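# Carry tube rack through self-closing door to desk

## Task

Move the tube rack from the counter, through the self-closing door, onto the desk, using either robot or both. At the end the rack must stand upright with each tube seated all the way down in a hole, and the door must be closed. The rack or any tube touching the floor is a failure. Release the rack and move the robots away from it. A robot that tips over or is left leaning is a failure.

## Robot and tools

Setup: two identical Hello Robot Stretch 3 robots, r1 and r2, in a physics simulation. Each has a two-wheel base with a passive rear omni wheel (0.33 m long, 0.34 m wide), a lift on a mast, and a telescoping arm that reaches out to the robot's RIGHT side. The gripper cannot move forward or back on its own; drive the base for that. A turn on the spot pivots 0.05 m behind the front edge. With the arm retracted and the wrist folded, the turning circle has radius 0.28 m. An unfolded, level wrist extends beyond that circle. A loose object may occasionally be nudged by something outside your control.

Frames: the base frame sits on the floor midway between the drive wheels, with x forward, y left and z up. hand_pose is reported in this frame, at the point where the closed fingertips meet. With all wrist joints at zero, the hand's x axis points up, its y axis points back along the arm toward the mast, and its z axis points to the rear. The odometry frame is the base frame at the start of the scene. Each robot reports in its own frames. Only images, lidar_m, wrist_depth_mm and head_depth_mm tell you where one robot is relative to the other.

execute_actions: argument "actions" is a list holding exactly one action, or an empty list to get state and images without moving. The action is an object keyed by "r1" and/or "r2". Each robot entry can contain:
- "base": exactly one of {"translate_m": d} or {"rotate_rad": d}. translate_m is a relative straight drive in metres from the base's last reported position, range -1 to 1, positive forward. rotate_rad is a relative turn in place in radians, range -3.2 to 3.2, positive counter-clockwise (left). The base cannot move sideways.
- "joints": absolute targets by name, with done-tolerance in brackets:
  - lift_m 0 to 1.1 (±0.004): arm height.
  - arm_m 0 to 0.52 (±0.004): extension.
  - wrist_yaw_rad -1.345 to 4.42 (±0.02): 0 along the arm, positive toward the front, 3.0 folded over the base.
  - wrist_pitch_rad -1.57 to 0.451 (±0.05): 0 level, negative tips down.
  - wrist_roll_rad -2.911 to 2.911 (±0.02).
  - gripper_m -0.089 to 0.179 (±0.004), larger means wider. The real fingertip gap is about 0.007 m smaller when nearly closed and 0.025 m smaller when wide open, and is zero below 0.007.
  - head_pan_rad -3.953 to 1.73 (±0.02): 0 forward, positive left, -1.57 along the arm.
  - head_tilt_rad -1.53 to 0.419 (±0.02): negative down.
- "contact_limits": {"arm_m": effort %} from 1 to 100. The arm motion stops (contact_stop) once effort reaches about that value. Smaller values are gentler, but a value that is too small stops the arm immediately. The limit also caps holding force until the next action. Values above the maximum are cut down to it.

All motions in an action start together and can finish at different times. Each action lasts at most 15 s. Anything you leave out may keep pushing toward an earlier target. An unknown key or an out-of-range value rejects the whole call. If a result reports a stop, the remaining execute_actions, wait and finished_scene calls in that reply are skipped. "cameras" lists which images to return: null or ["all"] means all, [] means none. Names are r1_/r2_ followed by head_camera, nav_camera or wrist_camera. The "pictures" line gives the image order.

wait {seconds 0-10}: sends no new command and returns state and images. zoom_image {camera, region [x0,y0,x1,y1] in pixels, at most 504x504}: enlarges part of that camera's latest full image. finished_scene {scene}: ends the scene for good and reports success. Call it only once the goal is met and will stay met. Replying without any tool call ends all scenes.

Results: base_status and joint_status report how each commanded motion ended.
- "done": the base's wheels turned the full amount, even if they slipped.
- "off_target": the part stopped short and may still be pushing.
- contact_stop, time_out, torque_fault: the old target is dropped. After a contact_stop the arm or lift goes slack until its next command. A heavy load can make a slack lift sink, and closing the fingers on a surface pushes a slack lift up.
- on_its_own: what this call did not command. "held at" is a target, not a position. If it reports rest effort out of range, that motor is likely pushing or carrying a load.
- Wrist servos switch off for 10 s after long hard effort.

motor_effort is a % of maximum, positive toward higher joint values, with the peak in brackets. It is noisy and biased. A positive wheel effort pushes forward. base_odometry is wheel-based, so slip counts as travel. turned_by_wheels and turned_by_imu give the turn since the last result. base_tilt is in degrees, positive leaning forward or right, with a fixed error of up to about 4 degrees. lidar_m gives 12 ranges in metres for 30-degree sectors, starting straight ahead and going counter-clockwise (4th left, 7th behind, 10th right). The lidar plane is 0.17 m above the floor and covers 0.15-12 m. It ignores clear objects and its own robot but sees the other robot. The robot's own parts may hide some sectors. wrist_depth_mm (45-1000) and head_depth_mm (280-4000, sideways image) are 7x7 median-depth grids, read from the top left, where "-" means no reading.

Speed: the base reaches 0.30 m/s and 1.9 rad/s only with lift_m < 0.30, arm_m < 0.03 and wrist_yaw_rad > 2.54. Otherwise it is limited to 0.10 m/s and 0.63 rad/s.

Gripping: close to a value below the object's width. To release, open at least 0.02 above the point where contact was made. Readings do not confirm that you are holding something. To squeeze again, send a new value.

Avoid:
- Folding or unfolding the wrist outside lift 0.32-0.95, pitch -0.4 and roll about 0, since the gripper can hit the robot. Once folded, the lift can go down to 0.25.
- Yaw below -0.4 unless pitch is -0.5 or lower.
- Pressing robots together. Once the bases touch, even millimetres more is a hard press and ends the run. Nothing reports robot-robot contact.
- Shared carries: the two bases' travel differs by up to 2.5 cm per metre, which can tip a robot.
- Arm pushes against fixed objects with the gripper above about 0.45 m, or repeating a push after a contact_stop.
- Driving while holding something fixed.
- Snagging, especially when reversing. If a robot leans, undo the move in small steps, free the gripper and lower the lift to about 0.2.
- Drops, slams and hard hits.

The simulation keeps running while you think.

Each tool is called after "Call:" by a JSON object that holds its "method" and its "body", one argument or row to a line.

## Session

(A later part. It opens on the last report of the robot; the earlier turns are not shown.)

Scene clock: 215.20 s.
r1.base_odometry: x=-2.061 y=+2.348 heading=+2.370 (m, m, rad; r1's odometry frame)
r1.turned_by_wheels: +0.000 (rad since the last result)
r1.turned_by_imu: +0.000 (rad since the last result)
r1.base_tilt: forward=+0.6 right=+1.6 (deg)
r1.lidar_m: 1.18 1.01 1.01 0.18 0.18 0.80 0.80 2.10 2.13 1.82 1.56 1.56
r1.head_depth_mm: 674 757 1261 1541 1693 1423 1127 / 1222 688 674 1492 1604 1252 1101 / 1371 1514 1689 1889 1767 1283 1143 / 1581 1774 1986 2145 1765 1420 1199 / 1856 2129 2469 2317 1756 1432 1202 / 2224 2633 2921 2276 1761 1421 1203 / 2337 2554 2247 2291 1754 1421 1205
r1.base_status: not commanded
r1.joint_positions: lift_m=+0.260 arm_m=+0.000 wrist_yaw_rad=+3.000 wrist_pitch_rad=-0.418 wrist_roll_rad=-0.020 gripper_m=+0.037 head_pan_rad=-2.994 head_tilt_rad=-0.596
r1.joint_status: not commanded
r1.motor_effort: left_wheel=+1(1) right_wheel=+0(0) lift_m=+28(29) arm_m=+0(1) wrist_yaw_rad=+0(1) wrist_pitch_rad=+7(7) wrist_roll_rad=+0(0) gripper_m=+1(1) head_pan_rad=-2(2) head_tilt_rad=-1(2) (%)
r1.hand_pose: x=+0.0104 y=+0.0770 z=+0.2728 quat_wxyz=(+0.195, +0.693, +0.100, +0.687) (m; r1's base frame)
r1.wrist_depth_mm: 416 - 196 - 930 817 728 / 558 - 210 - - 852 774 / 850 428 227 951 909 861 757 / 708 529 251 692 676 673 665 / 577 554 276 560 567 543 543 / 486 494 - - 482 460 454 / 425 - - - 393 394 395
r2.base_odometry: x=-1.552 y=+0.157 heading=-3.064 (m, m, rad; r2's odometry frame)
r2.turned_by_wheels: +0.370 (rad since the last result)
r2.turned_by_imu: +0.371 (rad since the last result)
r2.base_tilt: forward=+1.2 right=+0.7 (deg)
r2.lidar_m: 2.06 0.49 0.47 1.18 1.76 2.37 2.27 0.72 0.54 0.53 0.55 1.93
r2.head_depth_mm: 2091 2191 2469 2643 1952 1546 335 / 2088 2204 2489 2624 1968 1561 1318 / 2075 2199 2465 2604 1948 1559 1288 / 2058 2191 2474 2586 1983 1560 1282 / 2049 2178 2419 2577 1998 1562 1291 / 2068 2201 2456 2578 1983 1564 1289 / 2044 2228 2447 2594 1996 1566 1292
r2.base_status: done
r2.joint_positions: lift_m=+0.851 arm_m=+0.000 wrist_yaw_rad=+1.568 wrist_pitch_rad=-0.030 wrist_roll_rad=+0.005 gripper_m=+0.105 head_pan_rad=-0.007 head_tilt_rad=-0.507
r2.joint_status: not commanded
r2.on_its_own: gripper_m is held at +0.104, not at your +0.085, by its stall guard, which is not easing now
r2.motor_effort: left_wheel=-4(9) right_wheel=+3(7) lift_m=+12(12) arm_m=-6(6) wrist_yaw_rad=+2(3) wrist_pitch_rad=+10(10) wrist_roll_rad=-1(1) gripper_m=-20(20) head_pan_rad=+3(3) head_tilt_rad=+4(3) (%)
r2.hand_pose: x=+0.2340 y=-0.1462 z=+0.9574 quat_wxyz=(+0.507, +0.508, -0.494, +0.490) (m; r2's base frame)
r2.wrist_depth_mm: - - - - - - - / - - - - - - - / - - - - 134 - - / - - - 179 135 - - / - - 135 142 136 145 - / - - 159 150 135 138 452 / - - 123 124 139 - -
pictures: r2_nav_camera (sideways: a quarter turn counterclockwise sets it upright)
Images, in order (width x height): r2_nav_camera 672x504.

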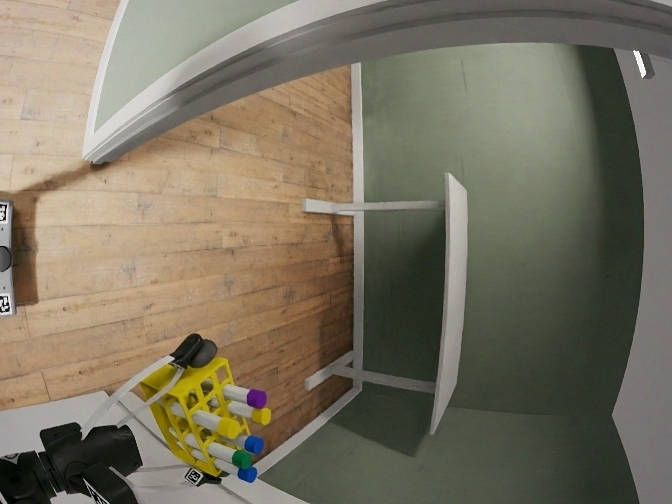

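Call:
{"method": "execute_actions", "body": {
  "actions": [
    {"r2":{"base":{"translate_m":1.0},"joints":{"head_tilt_rad":-0.9}}}
  ],
  "cameras": []
}}

Call:
{"method": "execute_actions", "body": {
  "actions": [
    {"r1":{"base":{"translate_m":0.4}},"r2":{"base":{"translate_m":0.4}}}
  ],
  "cameras": ["r2_nav_camera","r1_nav_camera"]
}}

Scene clock: 232.70 s.
r1.base_odometry: x=-2.061 y=+2.348 heading=+2.370 (m, m, rad; r1's odometry frame)
r1.turned_by_wheels: +0.000 (rad since the last result)
r1.turned_by_imu: +0.001 (rad since the last result)
r1.base_tilt: forward=+0.5 right=+1.6 (deg)
r1.lidar_m: 1.17 1.01 1.01 0.18 0.18 1.73 1.30 2.10 2.14 1.82 1.56 1.56
r1.head_depth_mm: 1091 1179 1297 1523 1704 1430 1199 / 1217 1323 1451 1613 1695 1429 1203 / 1375 1508 1689 1894 1768 1426 1200 / 1574 1768 2014 2167 1750 1424 1199 / 1846 2096 2416 2286 1762 1431 1199 / 2227 2636 2903 2276 1760 1423 1200 / 2385 2567 2259 2294 1755 1420 1195
r1.base_status: not commanded
r1.joint_positions: lift_m=+0.260 arm_m=+0.000 wrist_yaw_rad=+3.000 wrist_pitch_rad=-0.418 wrist_roll_rad=-0.020 gripper_m=+0.037 head_pan_rad=-2.994 head_tilt_rad=-0.596
r1.joint_status: not commanded
r1.motor_effort: left_wheel=+1(0) right_wheel=+0(0) lift_m=+29(29) arm_m=+0(1) wrist_yaw_rad=+0(0) wrist_pitch_rad=+7(7) wrist_roll_rad=+0(0) gripper_m=+0(1) head_pan_rad=-2(2) head_tilt_rad=-2(2) (%)
r1.hand_pose: x=+0.0104 y=+0.0770 z=+0.2728 quat_wxyz=(+0.195, +0.693, +0.100, +0.687) (m; r1's base frame)
r1.wrist_depth_mm: 410 - 193 - 958 818 745 / 554 - 209 - - 856 781 / 857 425 228 931 889 879 765 / 713 527 253 685 674 656 678 / 578 557 274 553 568 553 540 / 471 500 - - 479 459 460 / 423 - - - 389 390 391
r2.base_odometry: x=-2.549 y=+0.080 heading=-3.064 (m, m, rad; r2's odometry frame)
r2.turned_by_wheels: +0.000 (rad since the last result)
r2.turned_by_imu: -0.008 (rad since the last result)
r2.base_tilt: forward=+1.2 right=+0.8 (deg)
r2.lidar_m: 1.07 1.07 2.02 2.39 0.80 0.65 1.73 0.80 0.76 1.37 1.40 1.42
r2.head_depth_mm: 857 1517 1823 1640 349 371 1098 / 865 726 1810 1642 1336 1215 1103 / 867 730 1798 1653 1414 1233 1102 / 873 728 1786 1651 1421 1240 1104 / 876 733 1780 1645 1421 1242 1106 / 881 737 1623 1626 1410 1244 1109 / 886 740 1747 1664 1432 1251 1113
r2.base_status: done
r2.joint_positions: lift_m=+0.851 arm_m=+0.000 wrist_yaw_rad=+1.568 wrist_pitch_rad=-0.030 wrist_roll_rad=+0.005 gripper_m=+0.105 head_pan_rad=-0.007 head_tilt_rad=-0.889
r2.joint_status: all done
r2.on_its_own: gripper_m is held at +0.104, not at your +0.085, by its stall guard, which is not easing now
r2.motor_effort: left_wheel=-2(3) right_wheel=+1(8) lift_m=+13(12) arm_m=-6(6) wrist_yaw_rad=+3(2) wrist_pitch_rad=+10(10) wrist_roll_rad=-1(1) gripper_m=-20(20) head_pan_rad=+3(3) head_tilt_rad=-5(23) (%)
r2.hand_pose: x=+0.2340 y=-0.1462 z=+0.9574 quat_wxyz=(+0.507, +0.508, -0.494, +0.490) (m; r2's base frame)
r2.wrist_depth_mm: - - - - - - - / - - - - - - - / - - - 897 134 - - / - 892 754 179 135 - - / - - 134 141 136 145 - / - - 159 150 134 138 - / - - 123 124 139 - -
pictures: none
No camera images: the call's "cameras" was empty. Leave "cameras" out to get every camera's image.

Scene clock: 238.17 s.
r1.base_odometry: x=-2.347 y=+2.627 heading=+2.370 (m, m, rad; r1's odometry frame)
r1.turned_by_wheels: +0.000 (rad since the last result)
r1.turned_by_imu: +0.003 (rad since the last result)
r1.base_tilt: forward=+0.5 right=+1.5 (deg)
r1.lidar_m: 0.85 0.73 0.73 0.84 1.36 1.35 1.56 2.42 2.42 1.49 1.28 1.28
r1.head_depth_mm: 1393 1500 1648 1784 1754 1429 1197 / 1560 1700 1855 2039 1754 1428 1195 / 1755 1934 2138 2211 1753 1423 1205 / 2020 2262 2558 2310 1760 1430 1197 / 2386 2722 2960 2283 1752 1426 1204 / 2745 3032 2924 2287 1755 1429 1196 / 2596 2257 2485 2289 1764 1421 1199
r1.base_status: done
r1.joint_positions: lift_m=+0.260 arm_m=+0.000 wrist_yaw_rad=+3.000 wrist_pitch_rad=-0.418 wrist_roll_rad=-0.020 gripper_m=+0.037 head_pan_rad=-2.994 head_tilt_rad=-0.596
r1.joint_status: not commanded
r1.motor_effort: left_wheel=+0(8) right_wheel=+1(6) lift_m=+29(28) arm_m=-2(2) wrist_yaw_rad=+0(1) wrist_pitch_rad=+7(7) wrist_roll_rad=+0(0) gripper_m=+1(0) head_pan_rad=-3(2) head_tilt_rad=-1(1) (%)
r1.hand_pose: x=+0.0104 y=+0.0770 z=+0.2728 quat_wxyz=(+0.195, +0.693, +0.100, +0.687) (m; r1's base frame)
r1.wrist_depth_mm: - - - 892 708 596 533 / - - - 931 735 629 564 / 947 946 904 889 811 683 584 / 722 705 686 696 675 672 604 / 580 568 584 550 563 554 532 / 481 491 - - 474 459 450 / 423 - - - 387 395 397
r2.base_odometry: x=-2.948 y=+0.049 heading=-3.064 (m, m, rad; r2's odometry frame)
r2.turned_by_wheels: +0.000 (rad since the last result)
r2.turned_by_imu: -0.003 (rad since the last result)
r2.base_tilt: forward=+1.2 right=+0.8 (deg)
r2.lidar_m: 1.08 0.69 1.46 2.40 1.41 1.01 1.02 1.04 1.28 1.35 1.14 1.14
r2.head_depth_mm: 856 644 516 432 349 371 1098 / 860 647 517 442 1329 1218 1099 / 866 650 519 442 1422 1239 1105 / 870 651 521 443 1414 1244 1106 / 876 655 522 445 1423 1246 1108 / 876 658 524 446 1307 1223 1108 / 873 659 525 436 1430 1247 1112
r2.base_status: done
r2.joint_positions: lift_m=+0.851 arm_m=+0.000 wrist_yaw_rad=+1.568 wrist_pitch_rad=-0.030 wrist_roll_rad=+0.005 gripper_m=+0.105 head_pan_rad=-0.007 head_tilt_rad=-0.889
r2.joint_status: not commanded
r2.on_its_own: gripper_m is held at +0.104, not at your +0.085, by its stall guard, which is not easing now
r2.motor_effort: left_wheel=-2(5) right_wheel=+0(6) lift_m=+12(13) arm_m=-5(6) wrist_yaw_rad=+3(2) wrist_pitch_rad=+10(10) wrist_roll_rad=-1(1) gripper_m=-20(20) head_pan_rad=+3(2) head_tilt_rad=-5(4) (%)
r2.hand_pose: x=+0.2340 y=-0.1462 z=+0.9574 quat_wxyz=(+0.507, +0.508, -0.494, +0.490) (m; r2's base frame)
r2.wrist_depth_mm: 888 903 907 937 945 970 - / 899 914 952 959 970 - - / 910 963 957 901 134 - - / 540 497 382 179 135 358 338 / 248 250 134 142 136 145 - / - - 159 150 134 138 - / - - 123 124 139 - -
pictures: r1_nav_camera (sideways: a quarter turn counterclockwise sets it upright), r2_nav_camera (sideways: a quarter turn counterclockwise sets it upright)
Images, in order (width x height): r1_nav_camera 672x504, r2_nav_camera 672x504.

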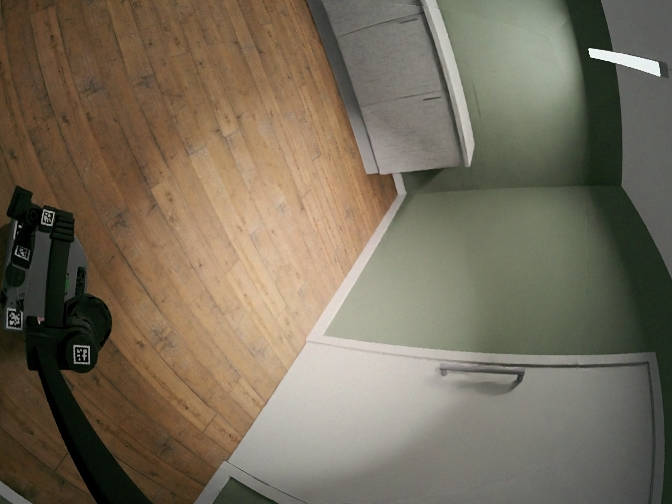

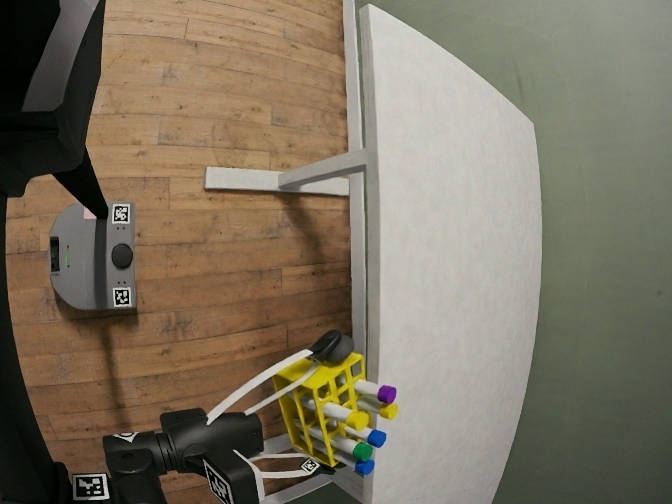

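Call:
{"method": "execute_actions", "body": {
  "actions": [
    {"r2":{"joints":{"lift_m":1.0}}}
  ],
  "cameras": []
}}

Call:
{"method": "execute_actions", "body": {
  "actions": [
    {"r2":{"base":{"translate_m":0.22}}}
  ],
  "cameras": ["r2_nav_camera"]
}}

Call:
{"method": "execute_actions", "body": {
  "actions": [
    {"r2":{"joints":{"lift_m":0.85}}}
  ],
  "cameras": ["r2_nav_camera","r2_wrist_camera"]
}}

Scene clock: 244.60 s.
r1.base_odometry: x=-2.347 y=+2.627 heading=+2.370 (m, m, rad; r1's odometry frame)
r1.turned_by_wheels: +0.000 (rad since the last result)
r1.turned_by_imu: +0.000 (rad since the last result)
r1.base_tilt: forward=+0.5 right=+1.6 (deg)
r1.lidar_m: 0.85 0.73 0.73 0.84 1.36 1.34 1.56 2.43 2.42 1.49 1.28 1.28
r1.head_depth_mm: 1396 1493 1630 1783 1765 1425 1197 / 1562 1702 1865 2021 1761 1420 1200 / 1763 1934 2147 2199 1755 1434 1195 / 2035 2262 2541 2311 1761 1427 1198 / 2379 2709 2963 2283 1760 1425 1202 / 2769 3011 2942 2287 1754 1424 1198 / 2619 2268 2495 2280 1765 1420 1198
r1.base_status: not commanded
r1.joint_positions: lift_m=+0.260 arm_m=+0.000 wrist_yaw_rad=+3.000 wrist_pitch_rad=-0.418 wrist_roll_rad=-0.020 gripper_m=+0.037 head_pan_rad=-2.994 head_tilt_rad=-0.596
r1.joint_status: not commanded
r1.motor_effort: left_wheel=-1(1) right_wheel=+0(1) lift_m=+29(28) arm_m=-1(1) wrist_yaw_rad=+0(0) wrist_pitch_rad=+7(7) wrist_roll_rad=+0(0) gripper_m=+1(1) head_pan_rad=-2(2) head_tilt_rad=-2(1) (%)
r1.hand_pose: x=+0.0104 y=+0.0770 z=+0.2728 quat_wxyz=(+0.195, +0.693, +0.100, +0.687) (m; r1's base frame)
r1.wrist_depth_mm: - - - 841 712 619 537 / - - - 911 763 640 553 / 985 955 924 906 789 694 587 / 713 729 715 679 680 659 611 / 570 566 582 554 569 534 541 / 487 496 - - 476 450 456 / 427 - - - 388 395 390
r2.base_odometry: x=-2.948 y=+0.049 heading=-3.064 (m, m, rad; r2's odometry frame)
r2.turned_by_wheels: +0.000 (rad since the last result)
r2.turned_by_imu: -0.001 (rad since the last result)
r2.base_tilt: forward=+1.2 right=+0.8 (deg)
r2.lidar_m: 1.08 0.69 1.47 2.41 1.40 1.01 1.02 1.04 1.27 1.35 1.14 1.14
r2.head_depth_mm: 854 644 546 - 1409 1231 1102 / 861 648 532 431 1412 1239 1102 / 865 649 519 442 1415 1238 1100 / 872 650 519 444 1418 1239 1104 / 878 656 523 445 1426 1241 1105 / 875 657 525 445 1308 1226 1108 / 874 658 526 436 1432 1253 1112
r2.base_status: not commanded
r2.joint_positions: lift_m=+0.999 arm_m=+0.000 wrist_yaw_rad=+1.568 wrist_pitch_rad=-0.031 wrist_roll_rad=+0.005 gripper_m=+0.105 head_pan_rad=-0.007 head_tilt_rad=-0.889
r2.joint_status: all done
r2.on_its_own: gripper_m is held at +0.104, not at your +0.085, by its stall guard, which is not easing now
r2.motor_effort: left_wheel=-2(2) right_wheel=+1(1) lift_m=+31(31) arm_m=-6(6) wrist_yaw_rad=+2(2) wrist_pitch_rad=+10(11) wrist_roll_rad=-1(2) gripper_m=-20(21) head_pan_rad=+3(2) head_tilt_rad=-5(4) (%)
r2.hand_pose: x=+0.2340 y=-0.1462 z=+1.1062 quat_wxyz=(+0.507, +0.508, -0.494, +0.490) (m; r2's base frame)
r2.wrist_depth_mm: 894 905 905 925 941 972 - / 899 935 942 962 992 - - / 926 967 976 982 134 - - / 965 985 985 179 135 - - / 975 746 135 142 136 145 566 / 477 - 159 159 134 137 407 / 356 330 123 124 139 290 309
pictures: none
No camera images: the call's "cameras" was empty. Leave "cameras" out to get every camera's image.

Scene clock: 247.77 s.
r1.base_odometry: x=-2.347 y=+2.627 heading=+2.370 (m, m, rad; r1's odometry frame)
r1.turned_by_wheels: +0.000 (rad since the last result)
r1.turned_by_imu: +0.000 (rad since the last result)
r1.base_tilt: forward=+0.6 right=+1.5 (deg)
r1.lidar_m: 0.85 0.73 0.73 0.84 1.36 1.34 1.56 2.42 2.42 1.49 1.28 1.28
r1.head_depth_mm: 1401 1492 1645 1776 1763 1421 1200 / 1577 1695 1869 2031 1763 1427 1199 / 1755 1945 2158 2235 1759 1420 1201 / 2021 2255 2577 2295 1771 1430 1202 / 2389 2709 2945 2305 1747 1430 1201 / 2749 3007 2931 2291 1756 1423 1198 / 2647 2290 2460 2302 1757 1427 1197
r1.base_status: not commanded
r1.joint_positions: lift_m=+0.260 arm_m=+0.000 wrist_yaw_rad=+3.000 wrist_pitch_rad=-0.418 wrist_roll_rad=-0.020 gripper_m=+0.037 head_pan_rad=-2.994 head_tilt_rad=-0.596
r1.joint_status: not commanded
r1.motor_effort: left_wheel=+0(1) right_wheel=+1(1) lift_m=+29(28) arm_m=+0(1) wrist_yaw_rad=+1(0) wrist_pitch_rad=+7(7) wrist_roll_rad=+0(0) gripper_m=+0(1) head_pan_rad=-2(2) head_tilt_rad=-2(2) (%)
r1.hand_pose: x=+0.0104 y=+0.0770 z=+0.2728 quat_wxyz=(+0.195, +0.693, +0.100, +0.687) (m; r1's base frame)
r1.wrist_depth_mm: - - - 856 708 598 531 / - - - 901 759 638 557 / 967 933 901 906 792 683 583 / 728 721 699 692 665 674 616 / 589 570 580 562 575 544 540 / 480 499 - - 472 459 457 / 422 - - - 383 397 398
r2.base_odometry: x=-3.168 y=+0.032 heading=-3.064 (m, m, rad; r2's odometry frame)
r2.turned_by_wheels: +0.000 (rad since the last result)
r2.turned_by_imu: -0.002 (rad since the last result)
r2.base_tilt: forward=+1.2 right=+0.8 (deg)
r2.lidar_m: 0.86 0.50 1.17 2.42 1.73 1.22 1.24 1.26 1.41 1.34 1.03 0.91
r2.head_depth_mm: 748 644 547 - 368 322 293 / 743 645 532 421 370 323 294 / 739 649 519 432 369 323 292 / 735 651 521 432 370 324 291 / 732 655 522 434 371 325 289 / 729 659 524 434 372 325 292 / 725 659 526 436 373 326 292
r2.base_status: done
r2.joint_positions: lift_m=+0.999 arm_m=+0.000 wrist_yaw_rad=+1.568 wrist_pitch_rad=-0.031 wrist_roll_rad=+0.005 gripper_m=+0.105 head_pan_rad=-0.007 head_tilt_rad=-0.889
r2.joint_status: not commanded
r2.on_its_own: gripper_m is held at +0.104, not at your +0.085, by its stall guard, which is not easing now
r2.motor_effort: left_wheel=-2(5) right_wheel=+0(6) lift_m=+31(31) arm_m=-6(6) wrist_yaw_rad=+2(3) wrist_pitch_rad=+11(10) wrist_roll_rad=-1(1) gripper_m=-21(20) head_pan_rad=+3(2) head_tilt_rad=-4(5) (%)
r2.hand_pose: x=+0.2340 y=-0.1462 z=+1.1062 quat_wxyz=(+0.507, +0.508, -0.494, +0.490) (m; r2's base frame)
r2.wrist_depth_mm: 696 709 713 739 740 763 776 / 721 728 731 755 768 785 797 / 723 742 758 757 134 805 827 / 757 768 774 179 136 828 844 / 758 743 135 142 136 146 575 / 477 - 159 159 135 137 404 / 354 329 123 124 139 290 313
pictures: r2_nav_camera (sideways: a quarter turn counterclockwise sets it upright)
Images, in order (width x height): r2_nav_camera 672x504.

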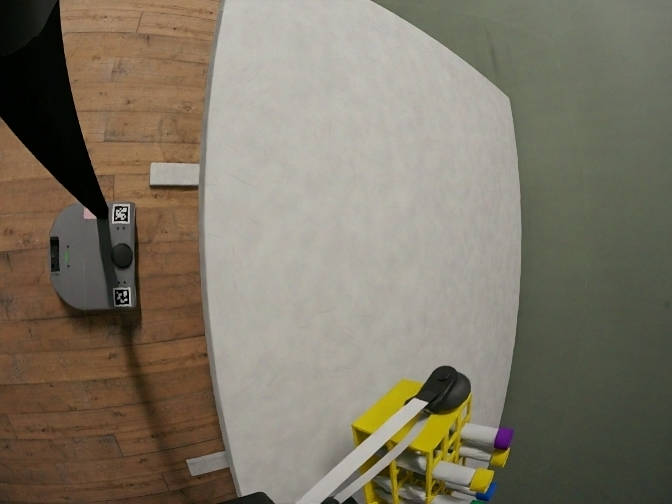

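Scene clock: 249.63 s.
r1.base_odometry: x=-2.347 y=+2.627 heading=+2.370 (m, m, rad; r1's odometry frame)
r1.turned_by_wheels: +0.000 (rad since the last result)
r1.turned_by_imu: +0.000 (rad since the last result)
r1.base_tilt: forward=+0.6 right=+1.5 (deg)
r1.lidar_m: 0.85 0.73 0.73 0.84 1.35 1.34 1.57 2.42 2.42 1.49 1.28 1.28
r1.head_depth_mm: 1397 1496 1649 1781 1767 1425 1198 / 1570 1698 1860 2021 1758 1433 1202 / 1757 1936 2171 2228 1748 1422 1201 / 2024 2255 2554 2305 1755 1428 1201 / 2359 2711 2955 2303 1752 1425 1195 / 2769 3015 2930 2307 1755 1431 1200 / 2631 2267 2481 2307 1760 1418 1202
r1.base_status: not commanded
r1.joint_positions: lift_m=+0.260 arm_m=+0.000 wrist_yaw_rad=+3.000 wrist_pitch_rad=-0.418 wrist_roll_rad=-0.020 gripper_m=+0.037 head_pan_rad=-2.994 head_tilt_rad=-0.596
r1.joint_status: not commanded
r1.motor_effort: left_wheel=+0(0) right_wheel=+1(1) lift_m=+28(28) arm_m=-1(1) wrist_yaw_rad=+0(0) wrist_pitch_rad=+7(7) wrist_roll_rad=+0(0) gripper_m=+1(0) head_pan_rad=-2(2) head_tilt_rad=-2(0) (%)
r1.hand_pose: x=+0.0104 y=+0.0770 z=+0.2728 quat_wxyz=(+0.195, +0.693, +0.100, +0.687) (m; r1's base frame)
r1.wrist_depth_mm: - - - 854 703 602 531 / - - - 909 747 642 545 / 977 968 929 890 784 690 587 / 726 706 691 701 683 683 609 / 572 574 592 550 567 542 545 / 484 496 - - 480 466 459 / 429 - - - 389 391 390
r2.base_odometry: x=-3.168 y=+0.032 heading=-3.064 (m, m, rad; r2's odometry frame)
r2.turned_by_wheels: +0.000 (rad since the last result)
r2.turned_by_imu: +0.000 (rad since the last result)
r2.base_tilt: forward=+1.2 right=+0.6 (deg)
r2.lidar_m: 0.86 0.49 1.17 2.42 1.74 1.22 1.24 1.26 1.41 1.34 1.02 0.91
r2.head_depth_mm: 747 642 517 430 314 322 292 / 743 647 519 431 354 323 294 / 741 650 519 432 370 323 295 / 736 652 521 433 370 324 292 / 734 655 522 434 371 325 288 / 729 657 524 436 373 325 291 / 726 660 525 437 373 326 292
r2.base_status: not commanded
r2.joint_positions: lift_m=+0.865 arm_m=+0.000 wrist_yaw_rad=+1.568 wrist_pitch_rad=+0.066 wrist_roll_rad=-0.002 gripper_m=+0.105 head_pan_rad=-0.007 head_tilt_rad=-0.889
r2.joint_status: lift_m contact_stop (moved -0.134 of -0.149)
r2.on_its_own: gripper_m is held at +0.104, not at your +0.085, by its stall guard, which is not easing now; lift_m is slack since a contact_stop, until your next command for it (your +0.850 is given up); wrist_pitch_rad is at rest, and its effort (-22) is outside its rest range (-20 to +32)
r2.motor_effort: left_wheel=-1(3) right_wheel=+4(4) lift_m=+22(29) arm_m=-5(5) wrist_yaw_rad=+2(2) wrist_pitch_rad=-22(27) wrist_roll_rad=+1(1) gripper_m=-20(20) head_pan_rad=+2(3) head_tilt_rad=-5(5) (%)
r2.hand_pose: x=+0.2359 y=-0.1461 z=+0.9965 quat_wxyz=(+0.485, +0.482, -0.516, +0.516) (m; r2's base frame)
r2.wrist_depth_mm: 726 733 750 760 784 801 820 / 727 743 758 768 785 801 812 / 744 749 762 171 129 816 823 / 748 767 768 165 132 806 836 / 473 486 128 138 131 145 351 / 264 - 137 144 131 138 222 / - 169 136 149 143 149 161
pictures: r2_nav_camera (sideways: a quarter turn counterclockwise sets it upright), r2_wrist_camera
Images, in order (width x height): r2_nav_camera 672x504, r2_wrist_camera 644x364.

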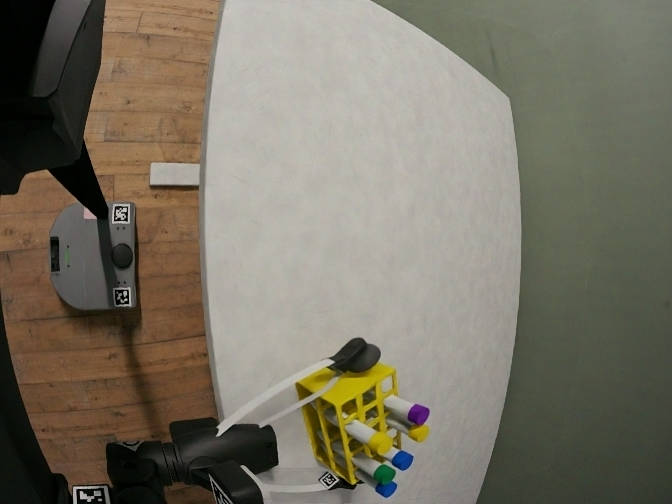

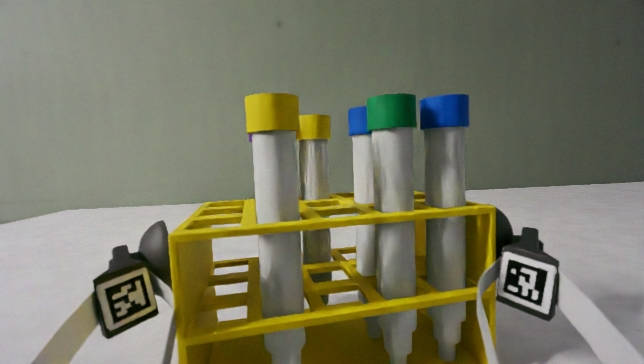

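Call:
{"method": "execute_actions", "body": {
  "actions": [
    {"r2":{"joints":{"gripper_m":0.179,"lift_m":0.89}}}
  ],
  "cameras": []
}}

Call:
{"method": "execute_actions", "body": {
  "actions": [
    {"r2":{"base":{"translate_m":-0.3}}}
  ],
  "cameras": ["r2_wrist_camera"]
}}

Scene clock: 253.40 s.
r1.base_odometry: x=-2.347 y=+2.627 heading=+2.370 (m, m, rad; r1's odometry frame)
r1.turned_by_wheels: +0.000 (rad since the last result)
r1.turned_by_imu: +0.000 (rad since the last result)
r1.base_tilt: forward=+0.5 right=+1.6 (deg)
r1.lidar_m: 0.85 0.73 0.73 0.84 1.36 1.34 1.57 2.42 2.42 1.49 1.28 1.27
r1.head_depth_mm: 1400 1490 1643 1791 1758 1423 1196 / 1551 1703 1869 2020 1757 1429 1203 / 1759 1939 2142 2224 1755 1432 1197 / 2026 2260 2562 2298 1761 1426 1196 / 2384 2708 2893 2279 1754 1421 1202 / 2749 3038 2930 2286 1754 1423 1194 / 2595 2282 2479 2297 1759 1430 1195
r1.base_status: not commanded
r1.joint_positions: lift_m=+0.260 arm_m=+0.000 wrist_yaw_rad=+3.000 wrist_pitch_rad=-0.418 wrist_roll_rad=-0.020 gripper_m=+0.037 head_pan_rad=-2.994 head_tilt_rad=-0.596
r1.joint_status: not commanded
r1.motor_effort: left_wheel=+0(0) right_wheel=+1(1) lift_m=+29(28) arm_m=-1(0) wrist_yaw_rad=+0(0) wrist_pitch_rad=+7(7) wrist_roll_rad=+0(0) gripper_m=+1(0) head_pan_rad=-2(2) head_tilt_rad=-2(1) (%)
r1.hand_pose: x=+0.0104 y=+0.0770 z=+0.2728 quat_wxyz=(+0.195, +0.693, +0.100, +0.687) (m; r1's base frame)
r1.wrist_depth_mm: - - - 838 697 608 534 / - - - 916 760 654 562 / 952 942 923 896 802 692 598 / 731 712 692 698 685 682 608 / 570 569 574 550 579 548 541 / 483 499 - - 475 457 450 / 425 - - - 392 391 393
r2.base_odometry: x=-3.168 y=+0.032 heading=-3.064 (m, m, rad; r2's odometry frame)
r2.turned_by_wheels: +0.000 (rad since the last result)
r2.turned_by_imu: +0.000 (rad since the last result)
r2.base_tilt: forward=+1.2 right=+0.8 (deg)
r2.lidar_m: 0.86 0.49 1.17 2.42 1.73 1.22 1.24 1.26 1.41 1.34 1.03 0.90
r2.head_depth_mm: 745 644 515 429 309 322 292 / 742 647 517 430 351 323 294 / 739 649 519 432 366 323 292 / 737 652 520 432 371 324 292 / 733 654 522 434 372 325 289 / 729 657 522 436 372 325 291 / 726 660 525 436 373 326 292
r2.base_status: not commanded
r2.joint_positions: lift_m=+0.889 arm_m=+0.000 wrist_yaw_rad=+1.568 wrist_pitch_rad=-0.020 wrist_roll_rad=-0.005 gripper_m=+0.179 head_pan_rad=-0.007 head_tilt_rad=-0.889
r2.joint_status: all done
r2.motor_effort: left_wheel=-2(2) right_wheel=+2(4) lift_m=+30(31) arm_m=-6(5) wrist_yaw_rad=+2(3) wrist_pitch_rad=+7(22) wrist_roll_rad=+2(4) gripper_m=+1(84) head_pan_rad=+3(2) head_tilt_rad=-4(5) (%)
r2.hand_pose: x=+0.2343 y=-0.1461 z=+0.9990 quat_wxyz=(+0.507, +0.503, -0.494, +0.496) (m; r2's base frame)
r2.wrist_depth_mm: 694 701 725 738 754 765 781 / 714 718 740 754 768 789 801 / 723 745 754 165 122 802 837 / 746 750 608 168 127 594 566 / 384 403 119 128 129 139 310 / 256 109 147 149 135 145 226 / - 170 122 125 143 158 161
pictures: none
No camera images: the call's "cameras" was empty. Leave "cameras" out to get every camera's image.

Scene clock: 257.80 s.
r1.base_odometry: x=-2.347 y=+2.627 heading=+2.370 (m, m, rad; r1's odometry frame)
r1.turned_by_wheels: +0.000 (rad since the last result)
r1.turned_by_imu: +0.000 (rad since the last result)
r1.base_tilt: forward=+0.6 right=+1.6 (deg)
r1.lidar_m: 0.85 0.73 0.73 0.84 1.35 1.34 1.56 2.42 2.42 1.49 1.28 1.28
r1.head_depth_mm: 1401 1493 1643 1805 1773 1441 1202 / 1560 1702 1851 2025 1760 1424 1198 / 1754 1950 2152 2229 1764 1428 1200 / 2030 2263 2561 2314 1754 1427 1200 / 2388 2685 2944 2280 1765 1424 1196 / 2745 2993 2900 2276 1748 1429 1204 / 2629 2277 2455 2288 1761 1430 1198
r1.base_status: not commanded
r1.joint_positions: lift_m=+0.260 arm_m=+0.000 wrist_yaw_rad=+3.000 wrist_pitch_rad=-0.418 wrist_roll_rad=-0.020 gripper_m=+0.037 head_pan_rad=-2.994 head_tilt_rad=-0.596
r1.joint_status: not commanded
r1.motor_effort: left_wheel=+0(0) right_wheel=+1(1) lift_m=+29(28) arm_m=-1(0) wrist_yaw_rad=+0(0) wrist_pitch_rad=+7(7) wrist_roll_rad=+0(0) gripper_m=+0(0) head_pan_rad=-2(2) head_tilt_rad=-2(2) (%)
r1.hand_pose: x=+0.0104 y=+0.0770 z=+0.2728 quat_wxyz=(+0.195, +0.693, +0.100, +0.687) (m; r1's base frame)
r1.wrist_depth_mm: - - - 865 710 599 534 / - - - 898 766 646 564 / 956 949 942 901 790 673 587 / 730 708 695 697 681 670 599 / 584 561 581 550 564 551 536 / 474 496 - - 477 458 454 / 432 - - - 386 398 390
r2.base_odometry: x=-2.868 y=+0.055 heading=-3.064 (m, m, rad; r2's odometry frame)
r2.turned_by_wheels: +0.000 (rad since the last result)
r2.turned_by_imu: +0.001 (rad since the last result)
r2.base_tilt: forward=+1.3 right=+0.8 (deg)
r2.lidar_m: 1.16 0.76 1.57 2.40 1.29 0.93 0.94 0.96 1.17 1.35 1.20 1.22
r2.head_depth_mm: 857 488 515 1605 1413 1234 1097 / 861 503 504 1615 1402 1240 1100 / 865 651 519 1600 1400 1239 1101 / 869 653 519 1584 1420 1242 1102 / 877 654 522 1587 1419 1248 1105 / 881 657 524 1108 1358 1227 1109 / 884 658 525 1592 1424 1246 1110
r2.base_status: done
r2.joint_positions: lift_m=+0.889 arm_m=+0.000 wrist_yaw_rad=+1.568 wrist_pitch_rad=-0.020 wrist_roll_rad=-0.005 gripper_m=+0.179 head_pan_rad=-0.007 head_tilt_rad=-0.889
r2.joint_status: not commanded
r2.motor_effort: left_wheel=-2(9) right_wheel=+1(5) lift_m=+31(31) arm_m=-6(5) wrist_yaw_rad=+2(2) wrist_pitch_rad=+6(7) wrist_roll_rad=+2(2) gripper_m=+0(0) head_pan_rad=+2(2) head_tilt_rad=-4(4) (%)
r2.hand_pose: x=+0.2343 y=-0.1461 z=+0.9990 quat_wxyz=(+0.507, +0.503, -0.494, +0.496) (m; r2's base frame)
r2.wrist_depth_mm: 956 955 - - - - - / - - - - - - - / - - - - - - - / - 783 731 445 644 597 568 / 384 406 356 343 337 361 374 / - - - - - - 779 / - - - - - - -
pictures: r2_wrist_camera
Images, in order (width x height): r2_wrist_camera 644x364.

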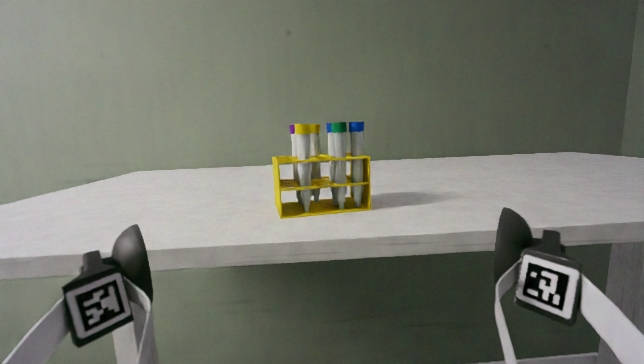

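Tubes look level.

Call:
{"method": "finished_scene", "body": {
  "scene": 1
}}

The scene is finished: the task was done.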